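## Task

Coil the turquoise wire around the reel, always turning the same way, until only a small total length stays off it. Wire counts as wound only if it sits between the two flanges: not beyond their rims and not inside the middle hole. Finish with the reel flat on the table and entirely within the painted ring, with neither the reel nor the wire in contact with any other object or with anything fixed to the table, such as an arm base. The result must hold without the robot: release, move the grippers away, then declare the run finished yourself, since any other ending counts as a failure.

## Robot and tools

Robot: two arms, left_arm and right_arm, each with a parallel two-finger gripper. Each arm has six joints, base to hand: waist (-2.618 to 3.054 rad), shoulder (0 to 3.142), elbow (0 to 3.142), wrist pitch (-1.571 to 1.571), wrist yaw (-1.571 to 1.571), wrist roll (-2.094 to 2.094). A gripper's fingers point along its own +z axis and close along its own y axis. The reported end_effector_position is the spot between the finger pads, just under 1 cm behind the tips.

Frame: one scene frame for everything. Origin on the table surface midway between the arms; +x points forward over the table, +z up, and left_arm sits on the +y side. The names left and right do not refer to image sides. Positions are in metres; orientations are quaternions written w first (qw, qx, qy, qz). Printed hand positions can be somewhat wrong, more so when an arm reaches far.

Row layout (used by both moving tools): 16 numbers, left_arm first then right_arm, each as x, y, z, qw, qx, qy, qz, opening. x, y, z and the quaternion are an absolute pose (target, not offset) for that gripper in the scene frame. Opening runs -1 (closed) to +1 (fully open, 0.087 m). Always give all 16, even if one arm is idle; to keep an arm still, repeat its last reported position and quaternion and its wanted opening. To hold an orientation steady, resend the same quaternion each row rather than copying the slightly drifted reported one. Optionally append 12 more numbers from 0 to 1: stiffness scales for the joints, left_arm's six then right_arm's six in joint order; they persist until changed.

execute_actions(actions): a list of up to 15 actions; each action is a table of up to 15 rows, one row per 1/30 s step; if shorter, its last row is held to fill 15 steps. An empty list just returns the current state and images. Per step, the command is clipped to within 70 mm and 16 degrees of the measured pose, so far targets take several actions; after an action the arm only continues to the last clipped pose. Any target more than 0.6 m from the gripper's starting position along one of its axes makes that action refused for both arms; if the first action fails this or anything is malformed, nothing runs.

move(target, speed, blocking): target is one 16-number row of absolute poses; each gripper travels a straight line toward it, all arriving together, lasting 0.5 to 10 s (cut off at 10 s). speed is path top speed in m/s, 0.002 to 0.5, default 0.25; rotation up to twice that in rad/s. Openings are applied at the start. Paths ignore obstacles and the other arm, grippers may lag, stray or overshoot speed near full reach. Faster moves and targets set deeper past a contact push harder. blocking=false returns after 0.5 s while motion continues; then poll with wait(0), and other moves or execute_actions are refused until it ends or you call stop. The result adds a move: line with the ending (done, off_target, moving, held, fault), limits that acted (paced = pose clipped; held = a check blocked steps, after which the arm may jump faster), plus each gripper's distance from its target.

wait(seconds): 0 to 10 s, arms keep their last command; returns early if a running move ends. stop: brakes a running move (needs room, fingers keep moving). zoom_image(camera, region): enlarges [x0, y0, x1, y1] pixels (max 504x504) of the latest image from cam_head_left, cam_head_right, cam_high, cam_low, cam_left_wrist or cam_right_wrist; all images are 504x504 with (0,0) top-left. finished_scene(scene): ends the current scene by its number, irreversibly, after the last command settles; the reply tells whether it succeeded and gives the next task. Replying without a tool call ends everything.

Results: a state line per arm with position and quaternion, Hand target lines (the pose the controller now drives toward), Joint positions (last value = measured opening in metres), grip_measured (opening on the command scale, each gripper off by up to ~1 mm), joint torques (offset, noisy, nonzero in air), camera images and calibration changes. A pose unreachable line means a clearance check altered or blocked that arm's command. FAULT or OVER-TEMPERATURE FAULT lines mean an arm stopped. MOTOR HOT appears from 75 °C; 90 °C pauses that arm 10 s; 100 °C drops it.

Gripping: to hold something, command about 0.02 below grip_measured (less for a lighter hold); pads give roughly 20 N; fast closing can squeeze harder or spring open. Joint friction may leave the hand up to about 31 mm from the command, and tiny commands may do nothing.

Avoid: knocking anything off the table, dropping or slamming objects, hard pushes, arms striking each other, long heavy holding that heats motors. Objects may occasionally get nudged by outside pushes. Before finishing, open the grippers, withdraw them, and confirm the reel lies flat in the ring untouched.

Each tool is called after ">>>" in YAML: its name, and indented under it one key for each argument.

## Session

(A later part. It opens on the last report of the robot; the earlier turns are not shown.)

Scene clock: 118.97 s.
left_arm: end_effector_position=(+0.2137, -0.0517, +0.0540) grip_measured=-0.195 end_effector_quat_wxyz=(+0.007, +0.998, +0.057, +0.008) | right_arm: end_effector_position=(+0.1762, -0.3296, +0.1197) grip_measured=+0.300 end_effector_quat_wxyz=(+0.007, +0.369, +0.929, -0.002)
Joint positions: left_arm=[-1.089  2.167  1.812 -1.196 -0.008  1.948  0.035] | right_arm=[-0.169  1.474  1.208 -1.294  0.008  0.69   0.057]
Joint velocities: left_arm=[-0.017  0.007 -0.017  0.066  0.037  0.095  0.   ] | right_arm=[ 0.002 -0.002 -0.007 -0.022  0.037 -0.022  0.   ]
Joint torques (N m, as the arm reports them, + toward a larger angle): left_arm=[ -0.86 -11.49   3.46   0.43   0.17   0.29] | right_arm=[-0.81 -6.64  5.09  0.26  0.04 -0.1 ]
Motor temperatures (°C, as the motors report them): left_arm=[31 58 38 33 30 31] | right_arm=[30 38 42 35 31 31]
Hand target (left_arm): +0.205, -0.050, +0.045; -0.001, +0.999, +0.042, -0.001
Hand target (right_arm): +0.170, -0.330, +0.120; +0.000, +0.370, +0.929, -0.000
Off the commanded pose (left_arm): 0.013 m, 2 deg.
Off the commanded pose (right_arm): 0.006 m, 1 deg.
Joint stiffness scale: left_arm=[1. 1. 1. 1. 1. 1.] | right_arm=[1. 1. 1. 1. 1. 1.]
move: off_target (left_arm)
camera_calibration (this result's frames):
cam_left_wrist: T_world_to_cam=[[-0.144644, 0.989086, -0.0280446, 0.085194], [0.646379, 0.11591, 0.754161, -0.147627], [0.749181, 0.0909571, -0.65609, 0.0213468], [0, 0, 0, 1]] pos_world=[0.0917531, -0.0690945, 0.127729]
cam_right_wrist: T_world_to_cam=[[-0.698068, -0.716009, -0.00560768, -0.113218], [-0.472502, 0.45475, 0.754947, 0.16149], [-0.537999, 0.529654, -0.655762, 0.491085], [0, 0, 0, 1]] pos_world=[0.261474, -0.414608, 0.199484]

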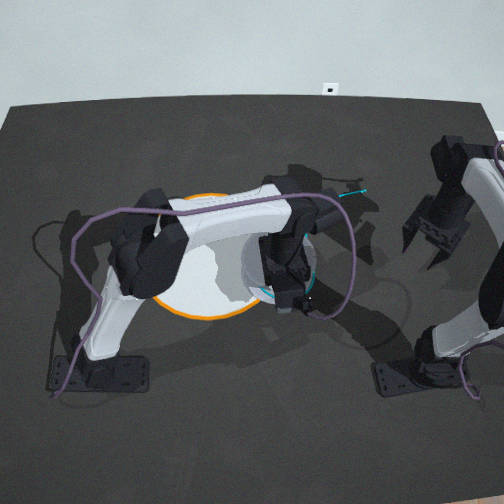

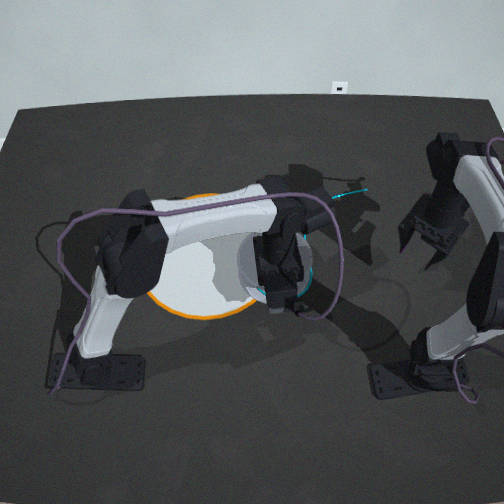

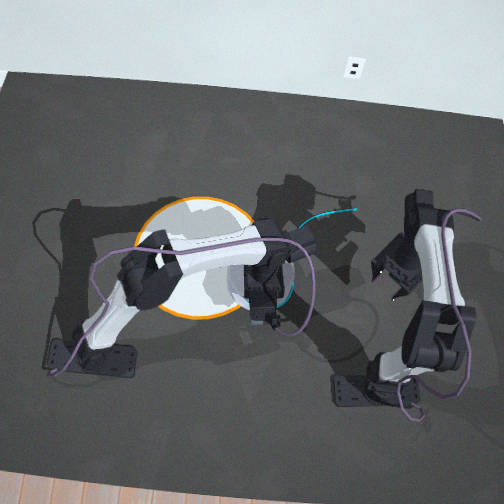

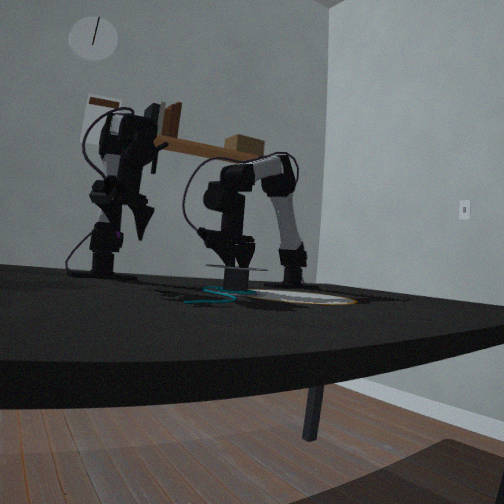

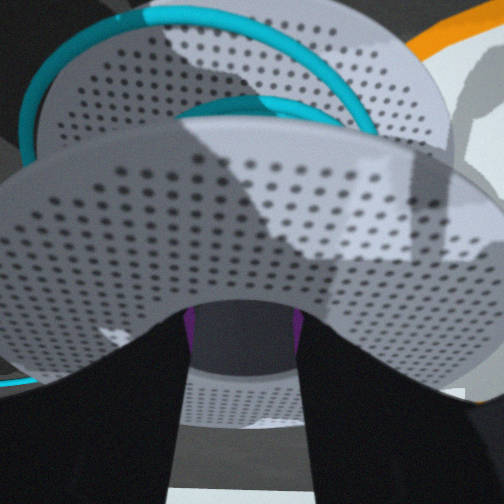

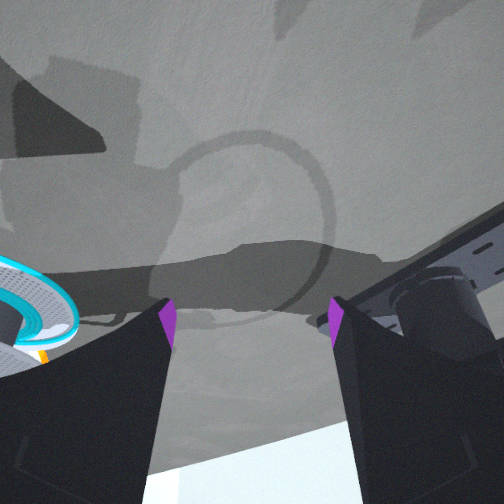

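>>> execute_actions:
  actions:
    - [[0.21,-0.05,0.05,0,-0.99,-0.141,0,-1,0.17,-0.33,0.12,0,-0.37,-0.929,0,0.3]]
    - [[0.21,-0.05,0.05,0,-0.882,-0.472,0,-1,0.17,-0.33,0.12,0,-0.37,-0.929,0,0.3]]
    - [[0.21,-0.05,0.05,0,-0.666,-0.746,0,-1,0.17,-0.33,0.12,0,-0.37,-0.929,0,0.3]]
    - [[0.21,-0.05,0.05,0,-0.37,-0.929,0,-1,0.17,-0.33,0.12,0,-0.37,-0.929,0,0.3]]
    - [[0.21,-0.05,0.05,0,-0.029,-1,0,-1,0.17,-0.33,0.12,0,-0.37,-0.929,0,0.3]]
    - [[0.21,-0.05,0.05,0,0.315,-0.949,0,-1,0.17,-0.33,0.12,0,-0.37,-0.929,0,0.3]]
    - [[0.21,-0.05,0.045,0,0.54,-0.841,0,-1,0.17,-0.33,0.12,0,-0.37,-0.929,0,0.3]]
    - [[0.21,-0.05,0.04,0,0.54,-0.841,0,0.3,0.17,-0.33,0.12,0,-0.37,-0.929,0,0.3]]

>>> move:
  target: [0.23,-0.01,0.045,0,-0.416,-0.909,0,0.3,0.17,-0.33,0.12,0,-0.37,-0.929,0,0.3]
  speed: 0.4

>>> move:
  target: [0.245,0.03,0.045,0,-0.99,-0.141,0,0.3,0.17,-0.33,0.12,0,-0.37,-0.929,0,0.3]
  speed: 0.4

Scene clock: 132.20 s.
left_arm: end_effector_position=(+0.2127, -0.0522, +0.0575) grip_measured=-0.163 end_effector_quat_wxyz=(-0.007, -0.531, +0.847, -0.011) | right_arm: end_effector_position=(+0.1761, -0.3296, +0.1197) grip_measured=+0.300 end_effector_quat_wxyz=(+0.007, +0.369, +0.929, -0.002)
Joint positions: left_arm=[-0.908  2.152  1.799 -1.197  0.016 -2.018  0.037] | right_arm=[-0.169  1.474  1.208 -1.294  0.008  0.69   0.057]
Joint velocities: left_arm=[-0.002 -0.017 -0.017  0.066 -0.037 -0.007 -0.001] | right_arm=[ 0.017  0.002  0.007 -0.066 -0.007 -0.022  0.001]
Joint torques (N m, as the arm reports them, + toward a larger angle): left_arm=[ -0.72 -10.19   2.94   0.65  -0.2   -0.19] | right_arm=[-0.72 -6.57  4.99  0.25  0.04 -0.08]
Motor temperatures (°C, as the motors report them): left_arm=[31 60 38 33 30 31] | right_arm=[30 38 42 35 31 31]
Hand target (left_arm): +0.210, -0.050, +0.040; -0.000, -0.540, +0.842, +0.001
Hand target (right_arm): +0.170, -0.330, +0.120; +0.000, +0.370, +0.929, -0.000
Off the commanded pose (left_arm): 0.018 m, 2 deg.
Off the commanded pose (right_arm): 0.006 m, 1 deg.
Joint stiffness scale: left_arm=[1. 1. 1. 1. 1. 1.] | right_arm=[1. 1. 1. 1. 1. 1.]
camera_calibration (this result's frames):
cam_left_wrist: T_world_to_cam=[[0.912973, -0.408017, -0.0015869, -0.213812], [-0.263831, -0.593301, 0.760517, 0.00664937], [-0.311246, -0.693913, -0.649316, 0.208532], [0, 0, 0, 1]] pos_world=[0.261863, 0.0614089, 0.130007]
cam_right_wrist: T_world_to_cam=[[-0.69807, -0.716009, -0.00536015, -0.113309], [-0.472215, 0.454731, 0.755138, 0.161354], [-0.538248, 0.529671, -0.655544, 0.491062], [0, 0, 0, 1]] pos_world=[0.261409, -0.414604, 0.19946]

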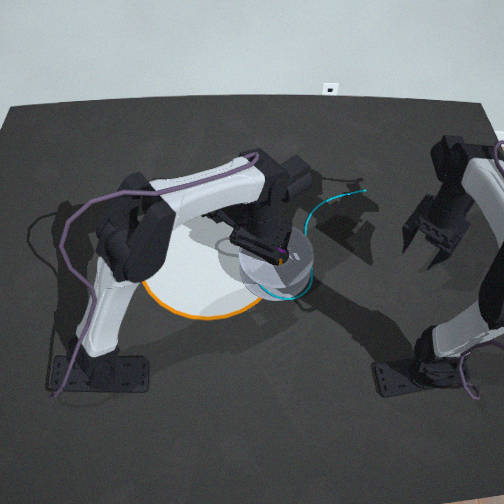

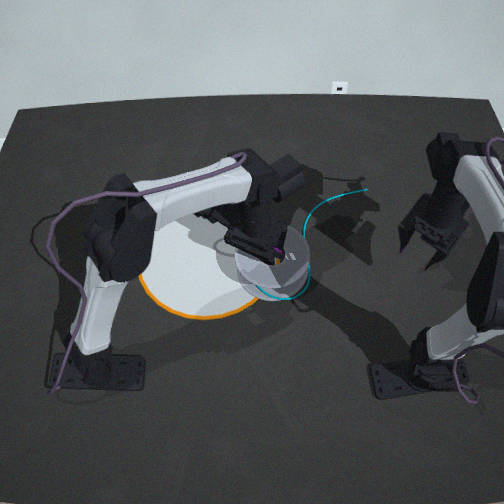

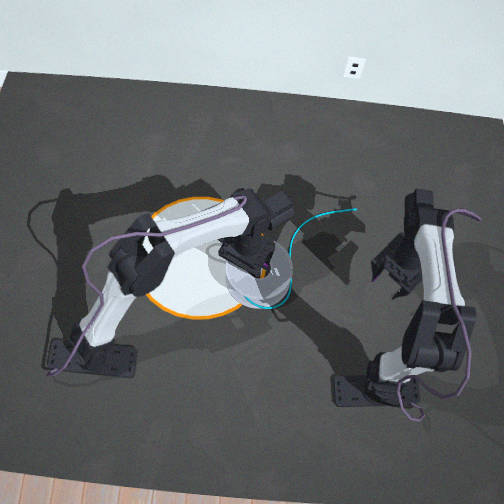

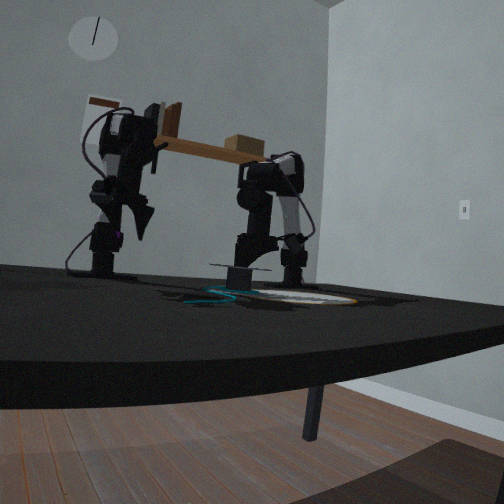

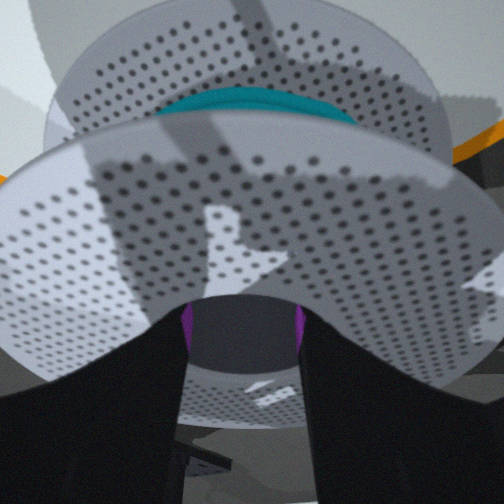

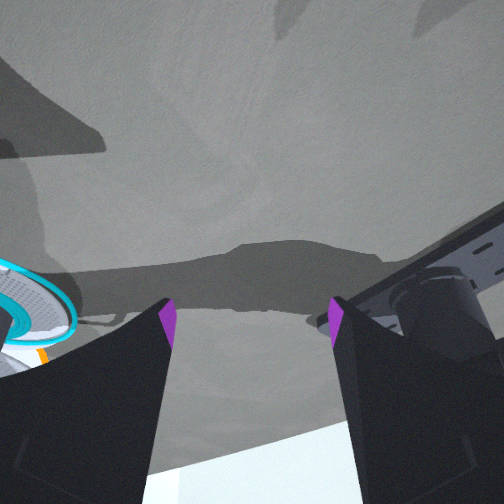

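Scene clock: 135.33 s.
left_arm: end_effector_position=(+0.2287, -0.0052, +0.0556) grip_measured=-0.162 end_effector_quat_wxyz=(+0.004, +0.404, +0.915, -0.002) | right_arm: end_effector_position=(+0.1761, -0.3296, +0.1197) grip_measured=+0.300 end_effector_quat_wxyz=(+0.007, +0.369, +0.929, -0.002)
Joint positions: left_arm=[-0.899  2.317  2.069 -1.314  0.    -0.056  0.037] | right_arm=[-0.169  1.474  1.208 -1.294  0.008  0.69   0.057]
Joint velocities: left_arm=[-0.007 -0.002  0.002  0.022 -0.007  0.037  0.   ] | right_arm=[ 0.007 -0.002 -0.002  0.051 -0.007 -0.095 -0.   ]
Joint torques (N m, as the arm reports them, + toward a larger angle): left_arm=[ -0.6  -10.2    6.37   0.59   0.02   0.22] | right_arm=[-0.83 -6.64  5.17  0.26  0.03 -0.1 ]
Motor temperatures (°C, as the motors report them): left_arm=[31 60 38 33 30 31] | right_arm=[30 38 42 35 31 31]
Hand target (left_arm): +0.229, -0.009, +0.044; -0.000, +0.416, +0.909, -0.000
Hand target (right_arm): +0.170, -0.330, +0.120; +0.000, +0.370, +0.929, -0.000
Off the commanded pose (left_arm): 0.012 m, 2 deg.
Off the commanded pose (right_arm): 0.006 m, 1 deg.
Joint stiffness scale: left_arm=[1. 1. 1. 1. 1. 1.] | right_arm=[1. 1. 1. 1. 1. 1.]
move: off_target (left_arm)
camera_calibration (this result's frames):
cam_left_wrist: T_world_to_cam=[[-0.718566, -0.695354, -0.0120644, 0.163005], [-0.474686, 0.477706, 0.739236, 0.0952048], [-0.508268, 0.536917, -0.673338, 0.297702], [0, 0, 0, 1]] pos_world=[0.313634, -0.0919751, 0.132042]
cam_right_wrist: T_world_to_cam=[[-0.69807, -0.716009, -0.00536015, -0.113309], [-0.472215, 0.454731, 0.755138, 0.161354], [-0.538248, 0.529671, -0.655544, 0.491062], [0, 0, 0, 1]] pos_world=[0.261409, -0.414604, 0.19946]

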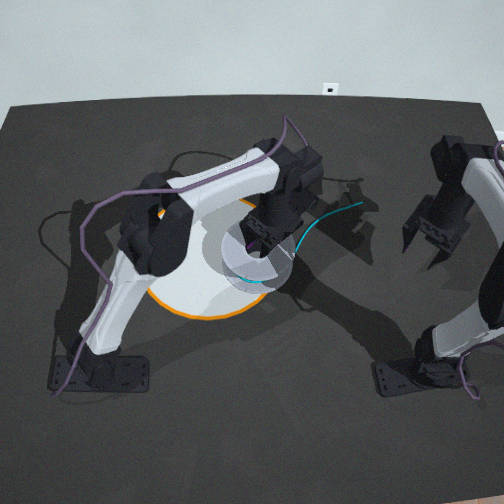

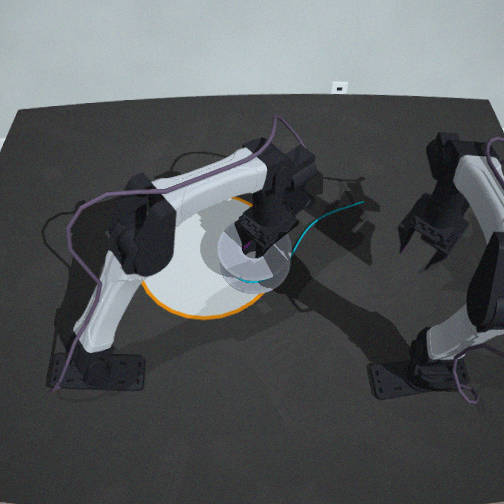

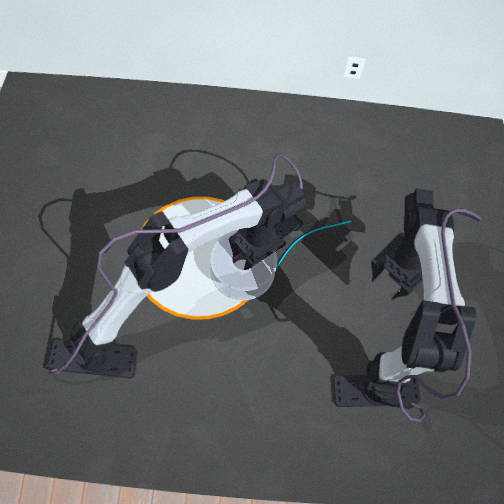

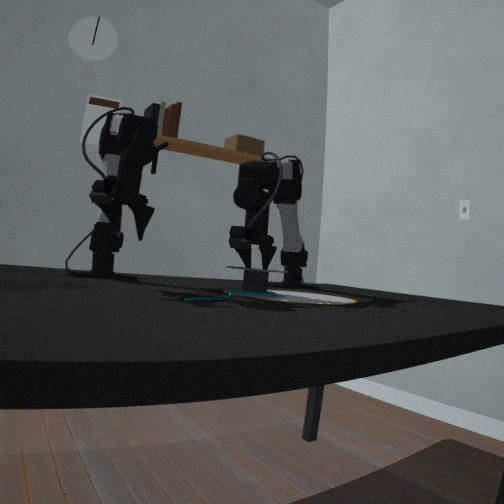

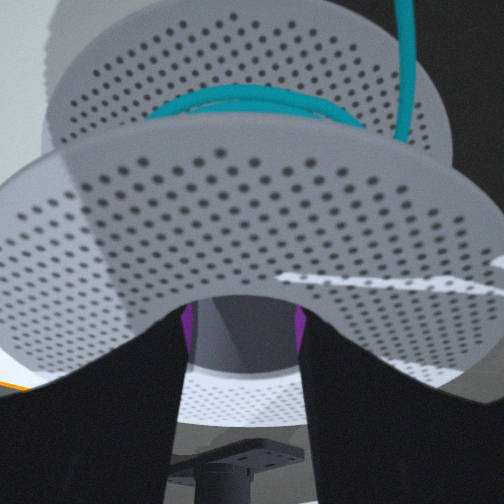

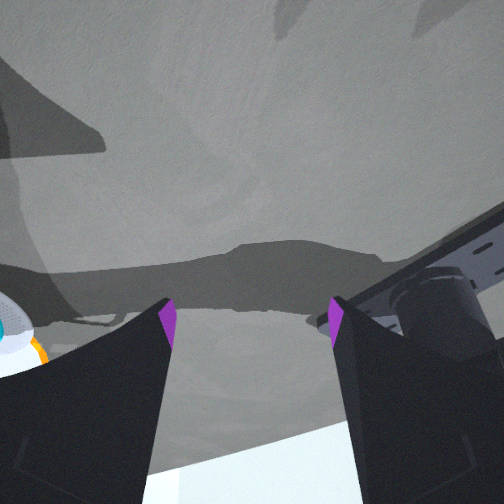

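Scene clock: 138.53 s.
left_arm: end_effector_position=(+0.2478, +0.0223, +0.0555) grip_measured=-0.162 end_effector_quat_wxyz=(+0.009, +0.989, +0.147, +0.008) | right_arm: end_effector_position=(+0.1761, -0.3296, +0.1197) grip_measured=+0.300 end_effector_quat_wxyz=(+0.007, +0.369, +0.929, -0.002)
Joint positions: left_arm=[-0.924  2.015  1.585 -1.117 -0.005  1.933  0.037] | right_arm=[-0.169  1.474  1.208 -1.294  0.008  0.69   0.057]
Joint velocities: left_arm=[-0.002 -0.002 -0.022 -0.066 -0.022  0.037 -0.   ] | right_arm=[ 0.002 -0.007 -0.012 -0.066  0.007 -0.022 -0.001]
Joint torques (N m, as the arm reports them, + toward a larger angle): left_arm=[  0.89 -10.02   3.36   0.45   0.14   0.25] | right_arm=[-0.92 -6.79  5.15  0.25  0.09 -0.1 ]
Motor temperatures (°C, as the motors report them): left_arm=[31 60 38 33 30 31] | right_arm=[30 38 42 35 31 31]
Hand target (left_arm): +0.245, +0.030, +0.046; -0.000, +0.990, +0.141, -0.000
Hand target (right_arm): +0.170, -0.330, +0.120; +0.000, +0.370, +0.929, -0.000
Off the commanded pose (left_arm): 0.013 m, 2 deg.
Off the commanded pose (right_arm): 0.006 m, 1 deg.
Joint stiffness scale: left_arm=[1. 1. 1. 1. 1. 1.] | right_arm=[1. 1. 1. 1. 1. 1.]
move: off_target (left_arm)
camera_calibration (this result's frames):
cam_left_wrist: T_world_to_cam=[[-0.319356, 0.947027, -0.0339409, 0.0615128], [0.614837, 0.234324, 0.753039, -0.174123], [0.721101, 0.219619, -0.6571, -0.00588432], [0, 0, 0, 1]] pos_world=[0.130945, -0.0161608, 0.129343]
cam_right_wrist: T_world_to_cam=[[-0.69807, -0.716009, -0.00536015, -0.113309], [-0.472215, 0.454731, 0.755138, 0.161354], [-0.538248, 0.529671, -0.655544, 0.491062], [0, 0, 0, 1]] pos_world=[0.261409, -0.414604, 0.19946]

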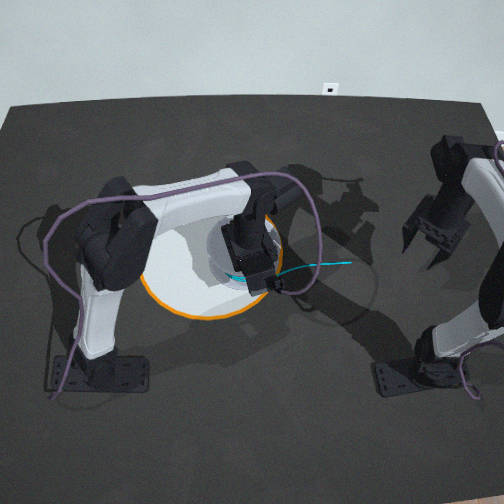

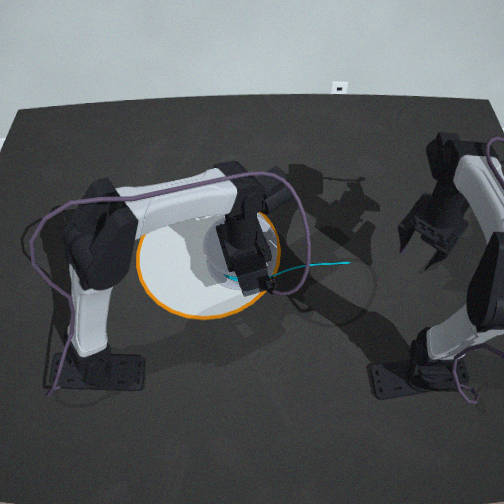

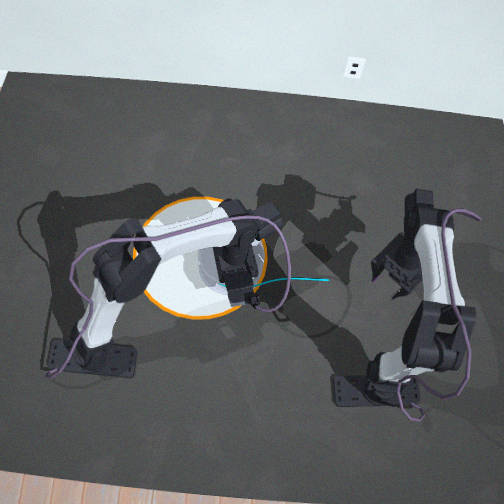

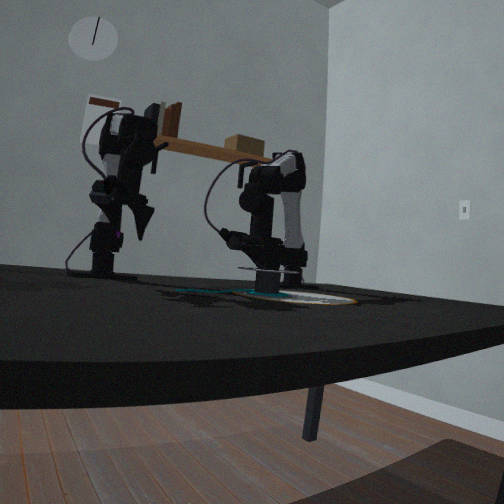

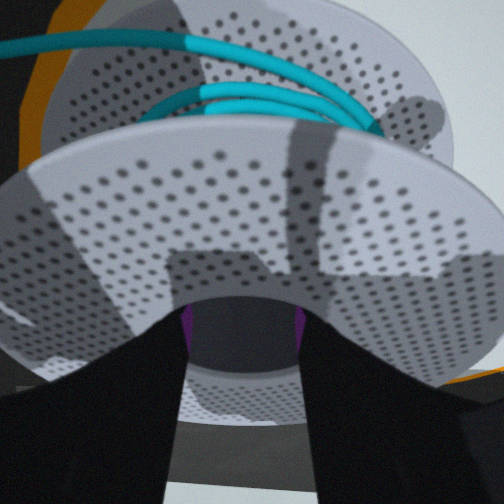

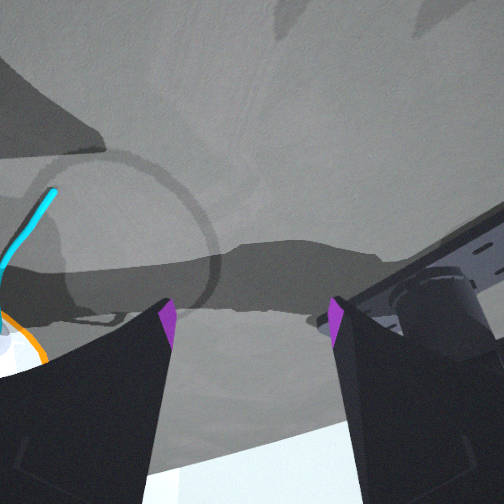

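>>> execute_actions:
  actions:
    - [[0.246,0.025,0.05,0,-0.99,-0.141,0,-1,0.15,-0.25,0.15,0.07,0.265,0.92,0.25,-1]]
    - [[0.246,0.025,0.05,0,-0.882,-0.472,0,-1,0.13,-0.18,0.12,0.141,0.244,0.831,0.48,-1]]
    - [[0.246,0.025,0.05,0,-0.666,-0.746,0,-1,0.13,-0.16,0.08,0.141,0.244,0.831,0.48,-1]]
    - [[0.246,0.025,0.05,0,-0.37,-0.929,0,-1,0.13,-0.13,0.05,0.141,0.244,0.831,0.48,-1]]
    - [[0.246,0.025,0.05,0,-0.029,-1,0,-1,0.14,-0.07,0.03,0.141,0.244,0.831,0.48,-1]]
    - [[0.246,0.025,0.05,0,0.315,-0.949,0,-1,0.155,-0.035,0.025,0.141,0.244,0.831,0.48,-1]]
    - [[0.246,0.025,0.045,0,0.6,-0.8,0,-1,0.155,-0.035,0.025,0.141,0.244,0.831,0.48,-1]]
    - [[0.246,0.025,0.04,0,0.6,-0.8,0,0.3,0.155,-0.035,0.025,0.141,0.244,0.831,0.48,-1]]
    - [[0.246,0.025,0.045,0,0.6,-0.8,0,0.3,0.185,0.0,0.022,0.141,0.244,0.831,0.48,-1]]
    - [[0.246,0.025,0.045,0,0.6,-0.8,0,0.3,0.185,0.0,0.012,0.141,0.244,0.831,0.48,-1]]

Scene clock: 154.40 s.
left_arm: end_effector_position=(+0.2508, +0.0227, +0.0547) grip_measured=-0.175 end_effector_quat_wxyz=(-0.006, -0.594, +0.804, -0.012) | right_arm: end_effector_position=(+0.1868, -0.0027, +0.0195) grip_measured=-1.000 end_effector_quat_wxyz=(+0.143, +0.243, +0.826, +0.487)
Joint positions: left_arm=[-0.717  2.018  1.585 -1.118  0.016 -1.981  0.036] | right_arm=[ 0.696  1.828  0.459  0.855 -0.175  1.473  0.   ]
Joint velocities: left_arm=[-0.012 -0.012 -0.007  0.007 -0.095  0.022  0.001] | right_arm=[ 0.012 -0.002 -0.012 -0.037 -0.037 -0.037  0.   ]
Joint torques (N m, as the arm reports them, + toward a larger angle): left_arm=[-0.92 -9.66  3.94  0.44 -0.21 -0.15] | right_arm=[ 0.78 -5.34  4.73  1.83  0.09 -0.05]
Motor temperatures (°C, as the motors report them): left_arm=[31 61 38 33 30 31] | right_arm=[30 38 42 36 31 31]
Hand target (left_arm): +0.246, +0.025, +0.045; -0.000, -0.600, +0.800, +0.000
Hand target (right_arm): +0.185, -0.000, +0.012; +0.141, +0.244, +0.831, +0.480
Off the commanded pose (left_arm): 0.011 m, 2 deg.
Off the commanded pose (right_arm): 0.008 m, 1 deg.
Joint stiffness scale: left_arm=[1. 1. 1. 1. 1. 1.] | right_arm=[1. 1. 1. 1. 1. 1.]
camera_calibration (this result's frames):
cam_left_wrist: T_world_to_cam=[[0.964485, -0.264132, -0.00155691, -0.234205], [-0.170451, -0.626888, 0.760235, 0.0406416], [-0.201779, -0.73297, -0.649646, 0.244074], [0, 0, 0, 1]] pos_world=[0.282064, 0.142516, 0.1273]
cam_right_wrist: T_world_to_cam=[[-0.273849, -0.394989, -0.876921, 0.0662883], [-0.902357, -0.209985, 0.376376, 0.179374], [-0.332805, 0.894366, -0.298916, 0.213563], [0, 0, 0, 1]] pos_world=[0.251087, -0.127155, 0.0544552]

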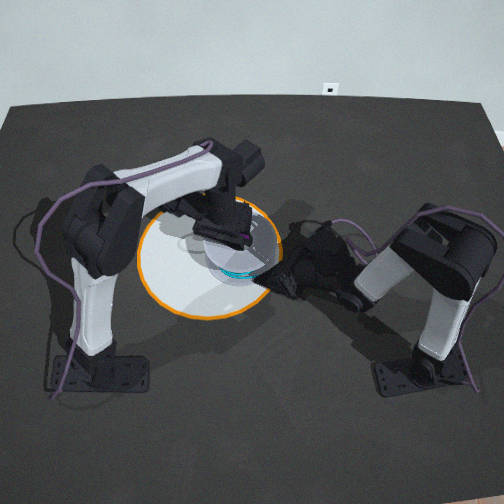

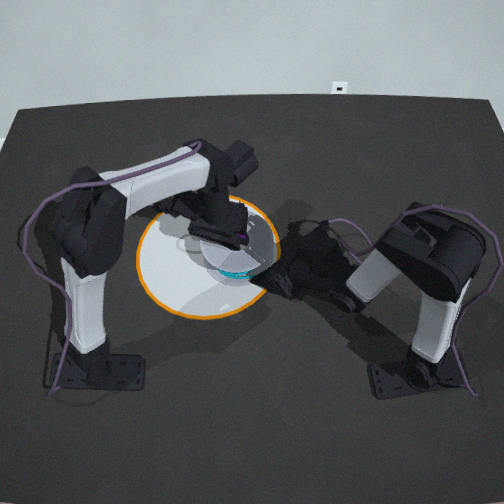

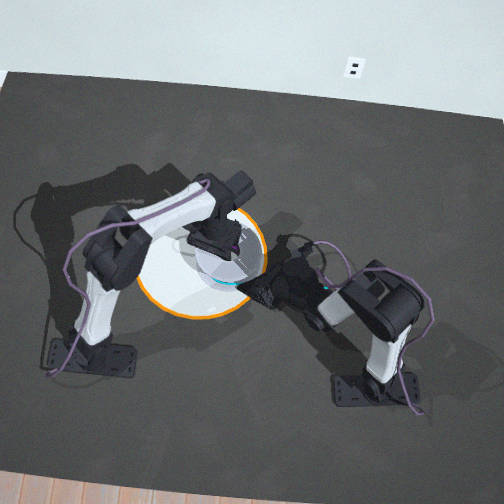

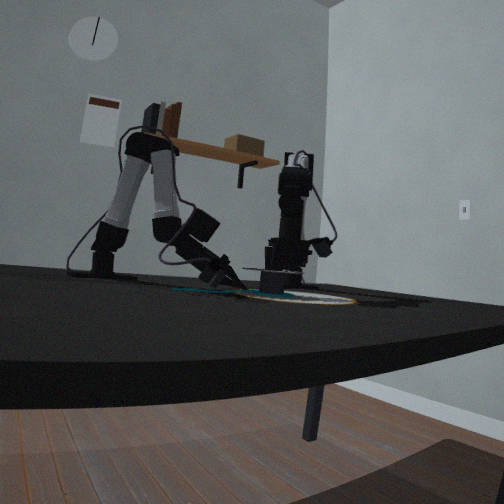

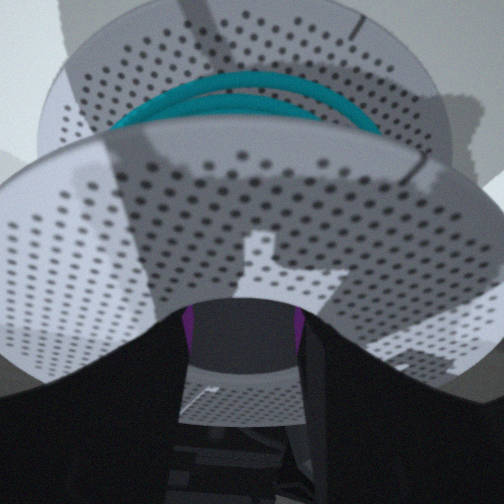

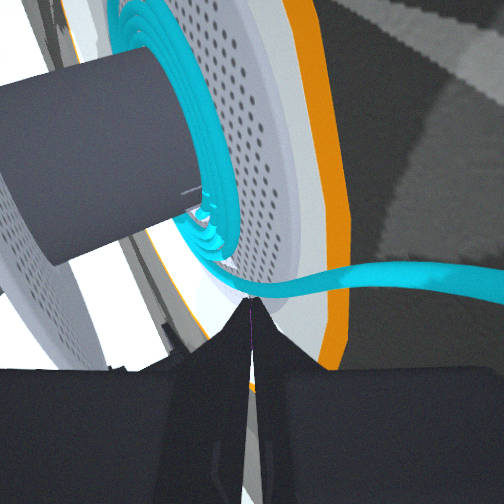

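>>> move:
  target: [0.246,0.025,0.045,0,-0.37,-0.929,0,0.3,0.185,0.0,0.012,0.141,0.244,0.831,0.48,-1]
  speed: 0.3

>>> move:
  target: [0.246,0.025,0.045,0,-0.99,-0.141,0,0.3,0.185,0.0,0.012,0.141,0.244,0.831,0.48,-1]
  speed: 0.3

Scene clock: 177.50 s.
left_arm: end_effector_position=(+0.2447, +0.0279, +0.0548) grip_measured=-0.176 end_effector_quat_wxyz=(+0.007, +0.354, +0.935, -0.006) | right_arm: end_effector_position=(+0.1867, -0.0026, +0.0196) grip_measured=-1.000 end_effector_quat_wxyz=(+0.143, +0.243, +0.826, +0.487)
Joint positions: left_arm=[-0.81   2.235  1.929 -1.246  0.005 -0.076  0.036] | right_arm=[ 0.696  1.828  0.459  0.855 -0.176  1.473  0.   ]
Joint velocities: left_arm=[-0.007  0.012 -0.002 -0.051 -0.051  0.007  0.   ] | right_arm=[ 0.007 -0.002 -0.007  0.022 -0.022 -0.066  0.   ]
Joint torques (N m, as the arm reports them, + toward a larger angle): left_arm=[-0.64 -9.31  7.    0.5  -0.03  0.33] | right_arm=[ 0.49 -5.32  4.63  1.79  0.18 -0.07]
Motor temperatures (°C, as the motors report them): left_arm=[31 60 38 33 30 31] | right_arm=[30 37 42 40 31 31]
Hand target (left_arm): +0.245, +0.025, +0.044; +0.000, +0.370, +0.929, -0.000
Hand target (right_arm): +0.185, -0.000, +0.012; +0.141, +0.244, +0.831, +0.480
Off the commanded pose (left_arm): 0.010 m, 2 deg.
Off the commanded pose (right_arm): 0.008 m, 1 deg.
Joint stiffness scale: left_arm=[1. 1. 1. 1. 1. 1.] | right_arm=[1. 1. 1. 1. 1. 1.]
move: done
camera_calibration (this result's frames):
cam_left_wrist: T_world_to_cam=[[-0.639189, -0.769027, -0.00586105, 0.179811], [-0.52609, 0.431683, 0.73272, 0.101776], [-0.560952, 0.47143, -0.680505, 0.302611], [0, 0, 0, 1]] pos_world=[0.338227, -0.0483152, 0.132408]
cam_right_wrist: T_world_to_cam=[[-0.273589, -0.394701, -0.877132, 0.0663467], [-0.902216, -0.210786, 0.376265, 0.179244], [-0.3334, 0.894304, -0.298437, 0.213588], [0, 0, 0, 1]] pos_world=[0.251078, -0.127043, 0.0544941]

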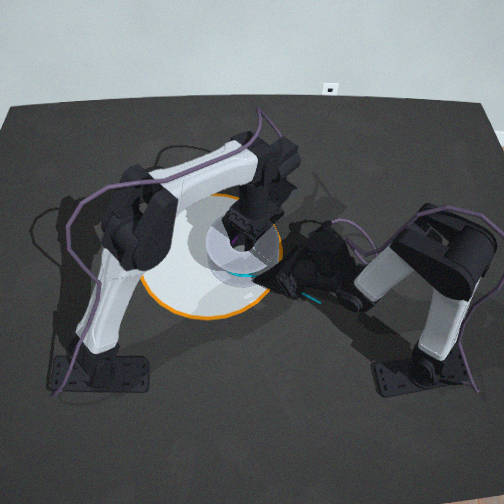

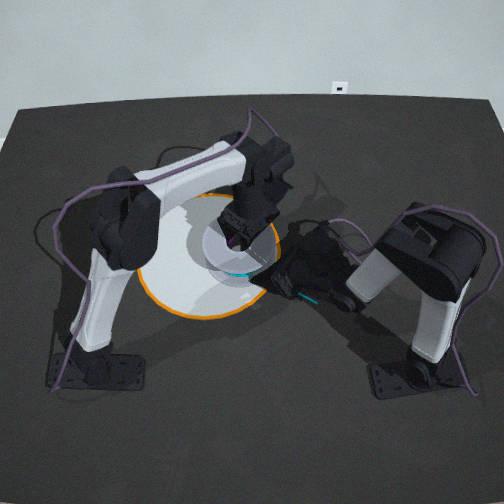

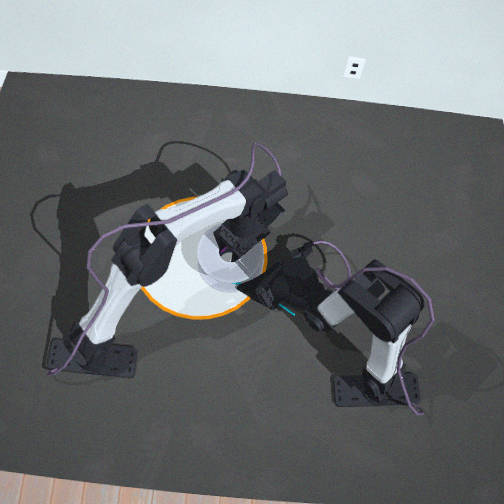

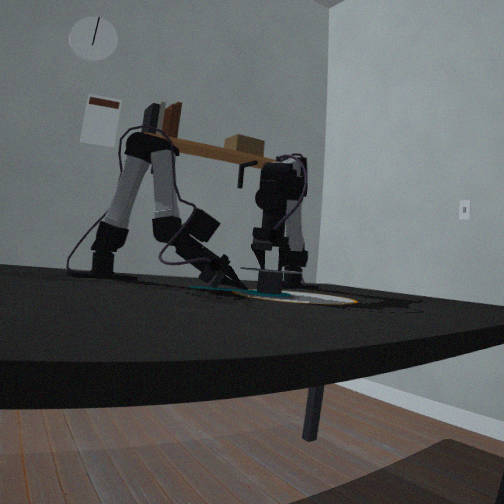

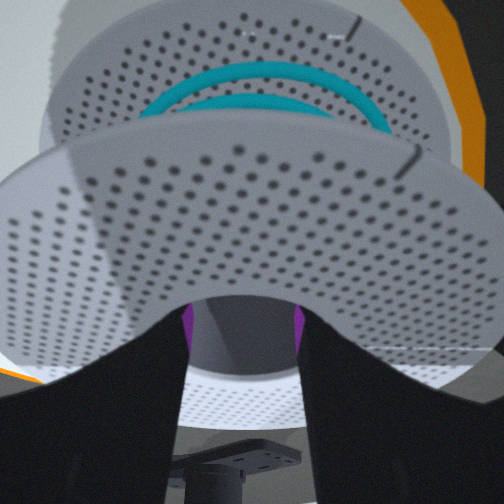

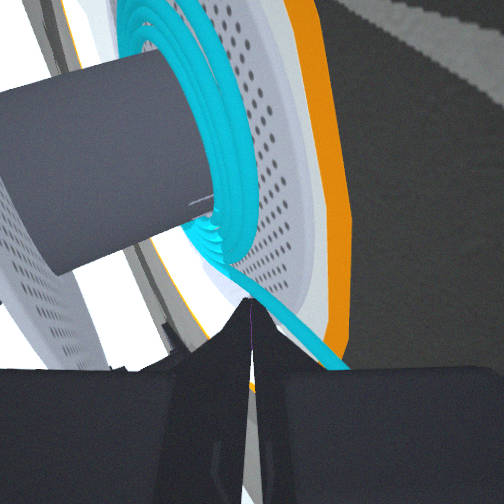

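Scene clock: 181.70 s.
left_arm: end_effector_position=(+0.2586, +0.0191, +0.0558) grip_measured=-0.159 end_effector_quat_wxyz=(+0.013, +0.988, +0.153, +0.020) | right_arm: end_effector_position=(+0.1805, +0.0034, +0.0220) grip_measured=-1.000 end_effector_quat_wxyz=(+0.141, +0.233, +0.826, +0.493)
Joint positions: left_arm=[-0.915  2.035  1.611 -1.104 -0.021  1.929  0.037] | right_arm=[ 0.719  1.828  0.459  0.868 -0.172  1.473  0.   ]
Joint velocities: left_arm=[ 0.007 -0.007  0.002 -0.066  0.095  0.037 -0.   ] | right_arm=[-0.007  0.007 -0.002  0.051  0.037  0.007  0.   ]
Joint torques (N m, as the arm reports them, + toward a larger angle): left_arm=[ -0.41 -10.38   3.31   0.28   0.29   0.28] | right_arm=[-1.15 -5.3   4.53  1.76  0.11 -0.06]
Motor temperatures (°C, as the motors report them): left_arm=[31 60 38 33 30 31] | right_arm=[30 37 41 40 31 31]
Hand target (left_arm): +0.246, +0.025, +0.046; -0.000, +0.990, +0.141, -0.001
Hand target (right_arm): +0.185, -0.000, +0.012; +0.141, +0.244, +0.831, +0.480
Off the commanded pose (left_arm): 0.018 m, 3 deg.
Off the commanded pose (right_arm): 0.011 m, 2 deg.
Joint stiffness scale: left_arm=[1. 1. 1. 1. 1. 1.] | right_arm=[1. 1. 1. 1. 1. 1.]
move: off_target (left_arm, right_arm); limits=paced
camera_calibration (this result's frames):
cam_left_wrist: T_world_to_cam=[[-0.331131, 0.94242, -0.0468781, 0.0718693], [0.593141, 0.246531, 0.766424, -0.175637], [0.73385, 0.225981, -0.640622, -0.0171255], [0, 0, 0, 1]] pos_world=[0.140543, -0.0205611, 0.12701]
cam_right_wrist: T_world_to_cam=[[-0.257297, -0.393237, -0.882702, 0.0662984], [-0.901515, -0.231229, 0.365791, 0.17421], [-0.347949, 0.889886, -0.295015, 0.209477], [0, 0, 0, 1]] pos_world=[0.246999, -0.120058, 0.0565963]

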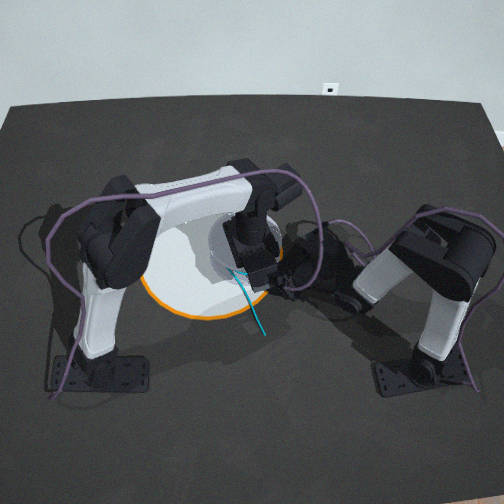

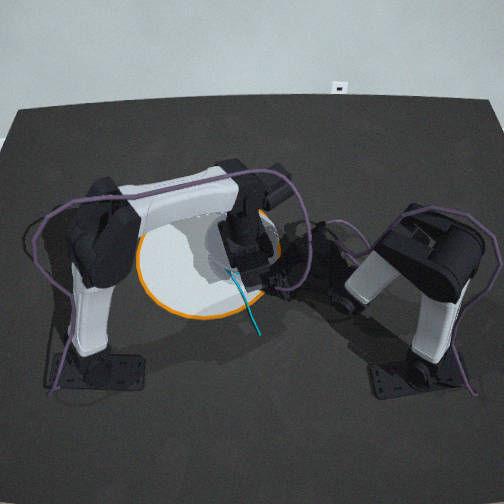

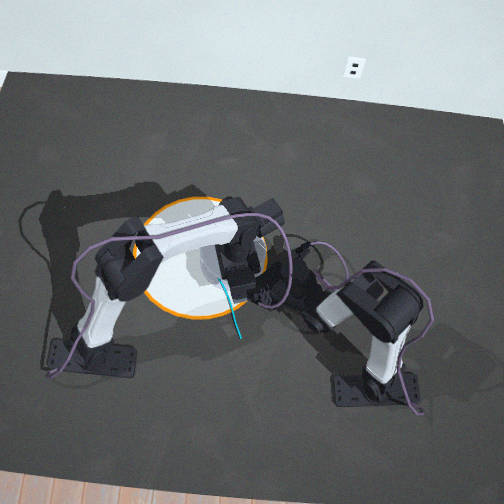

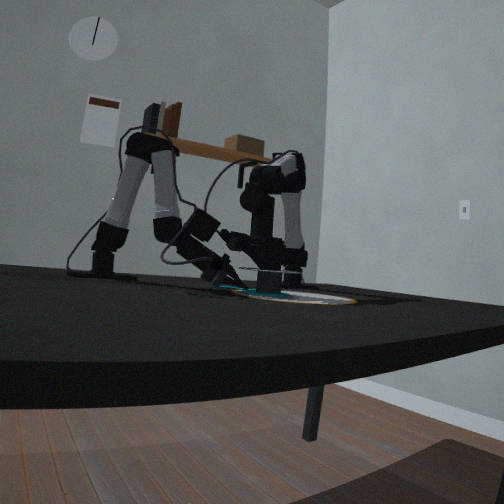

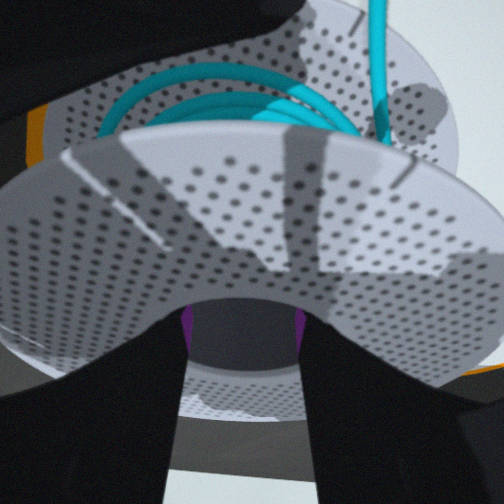

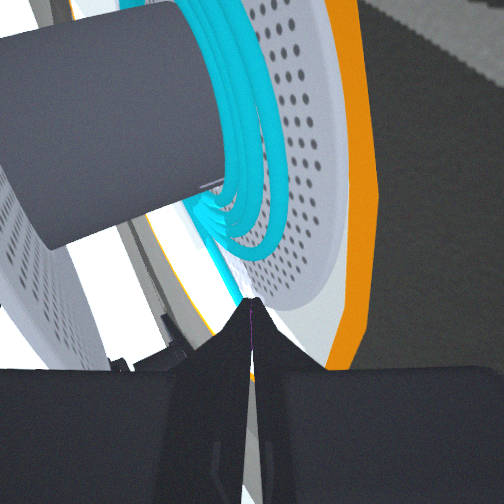

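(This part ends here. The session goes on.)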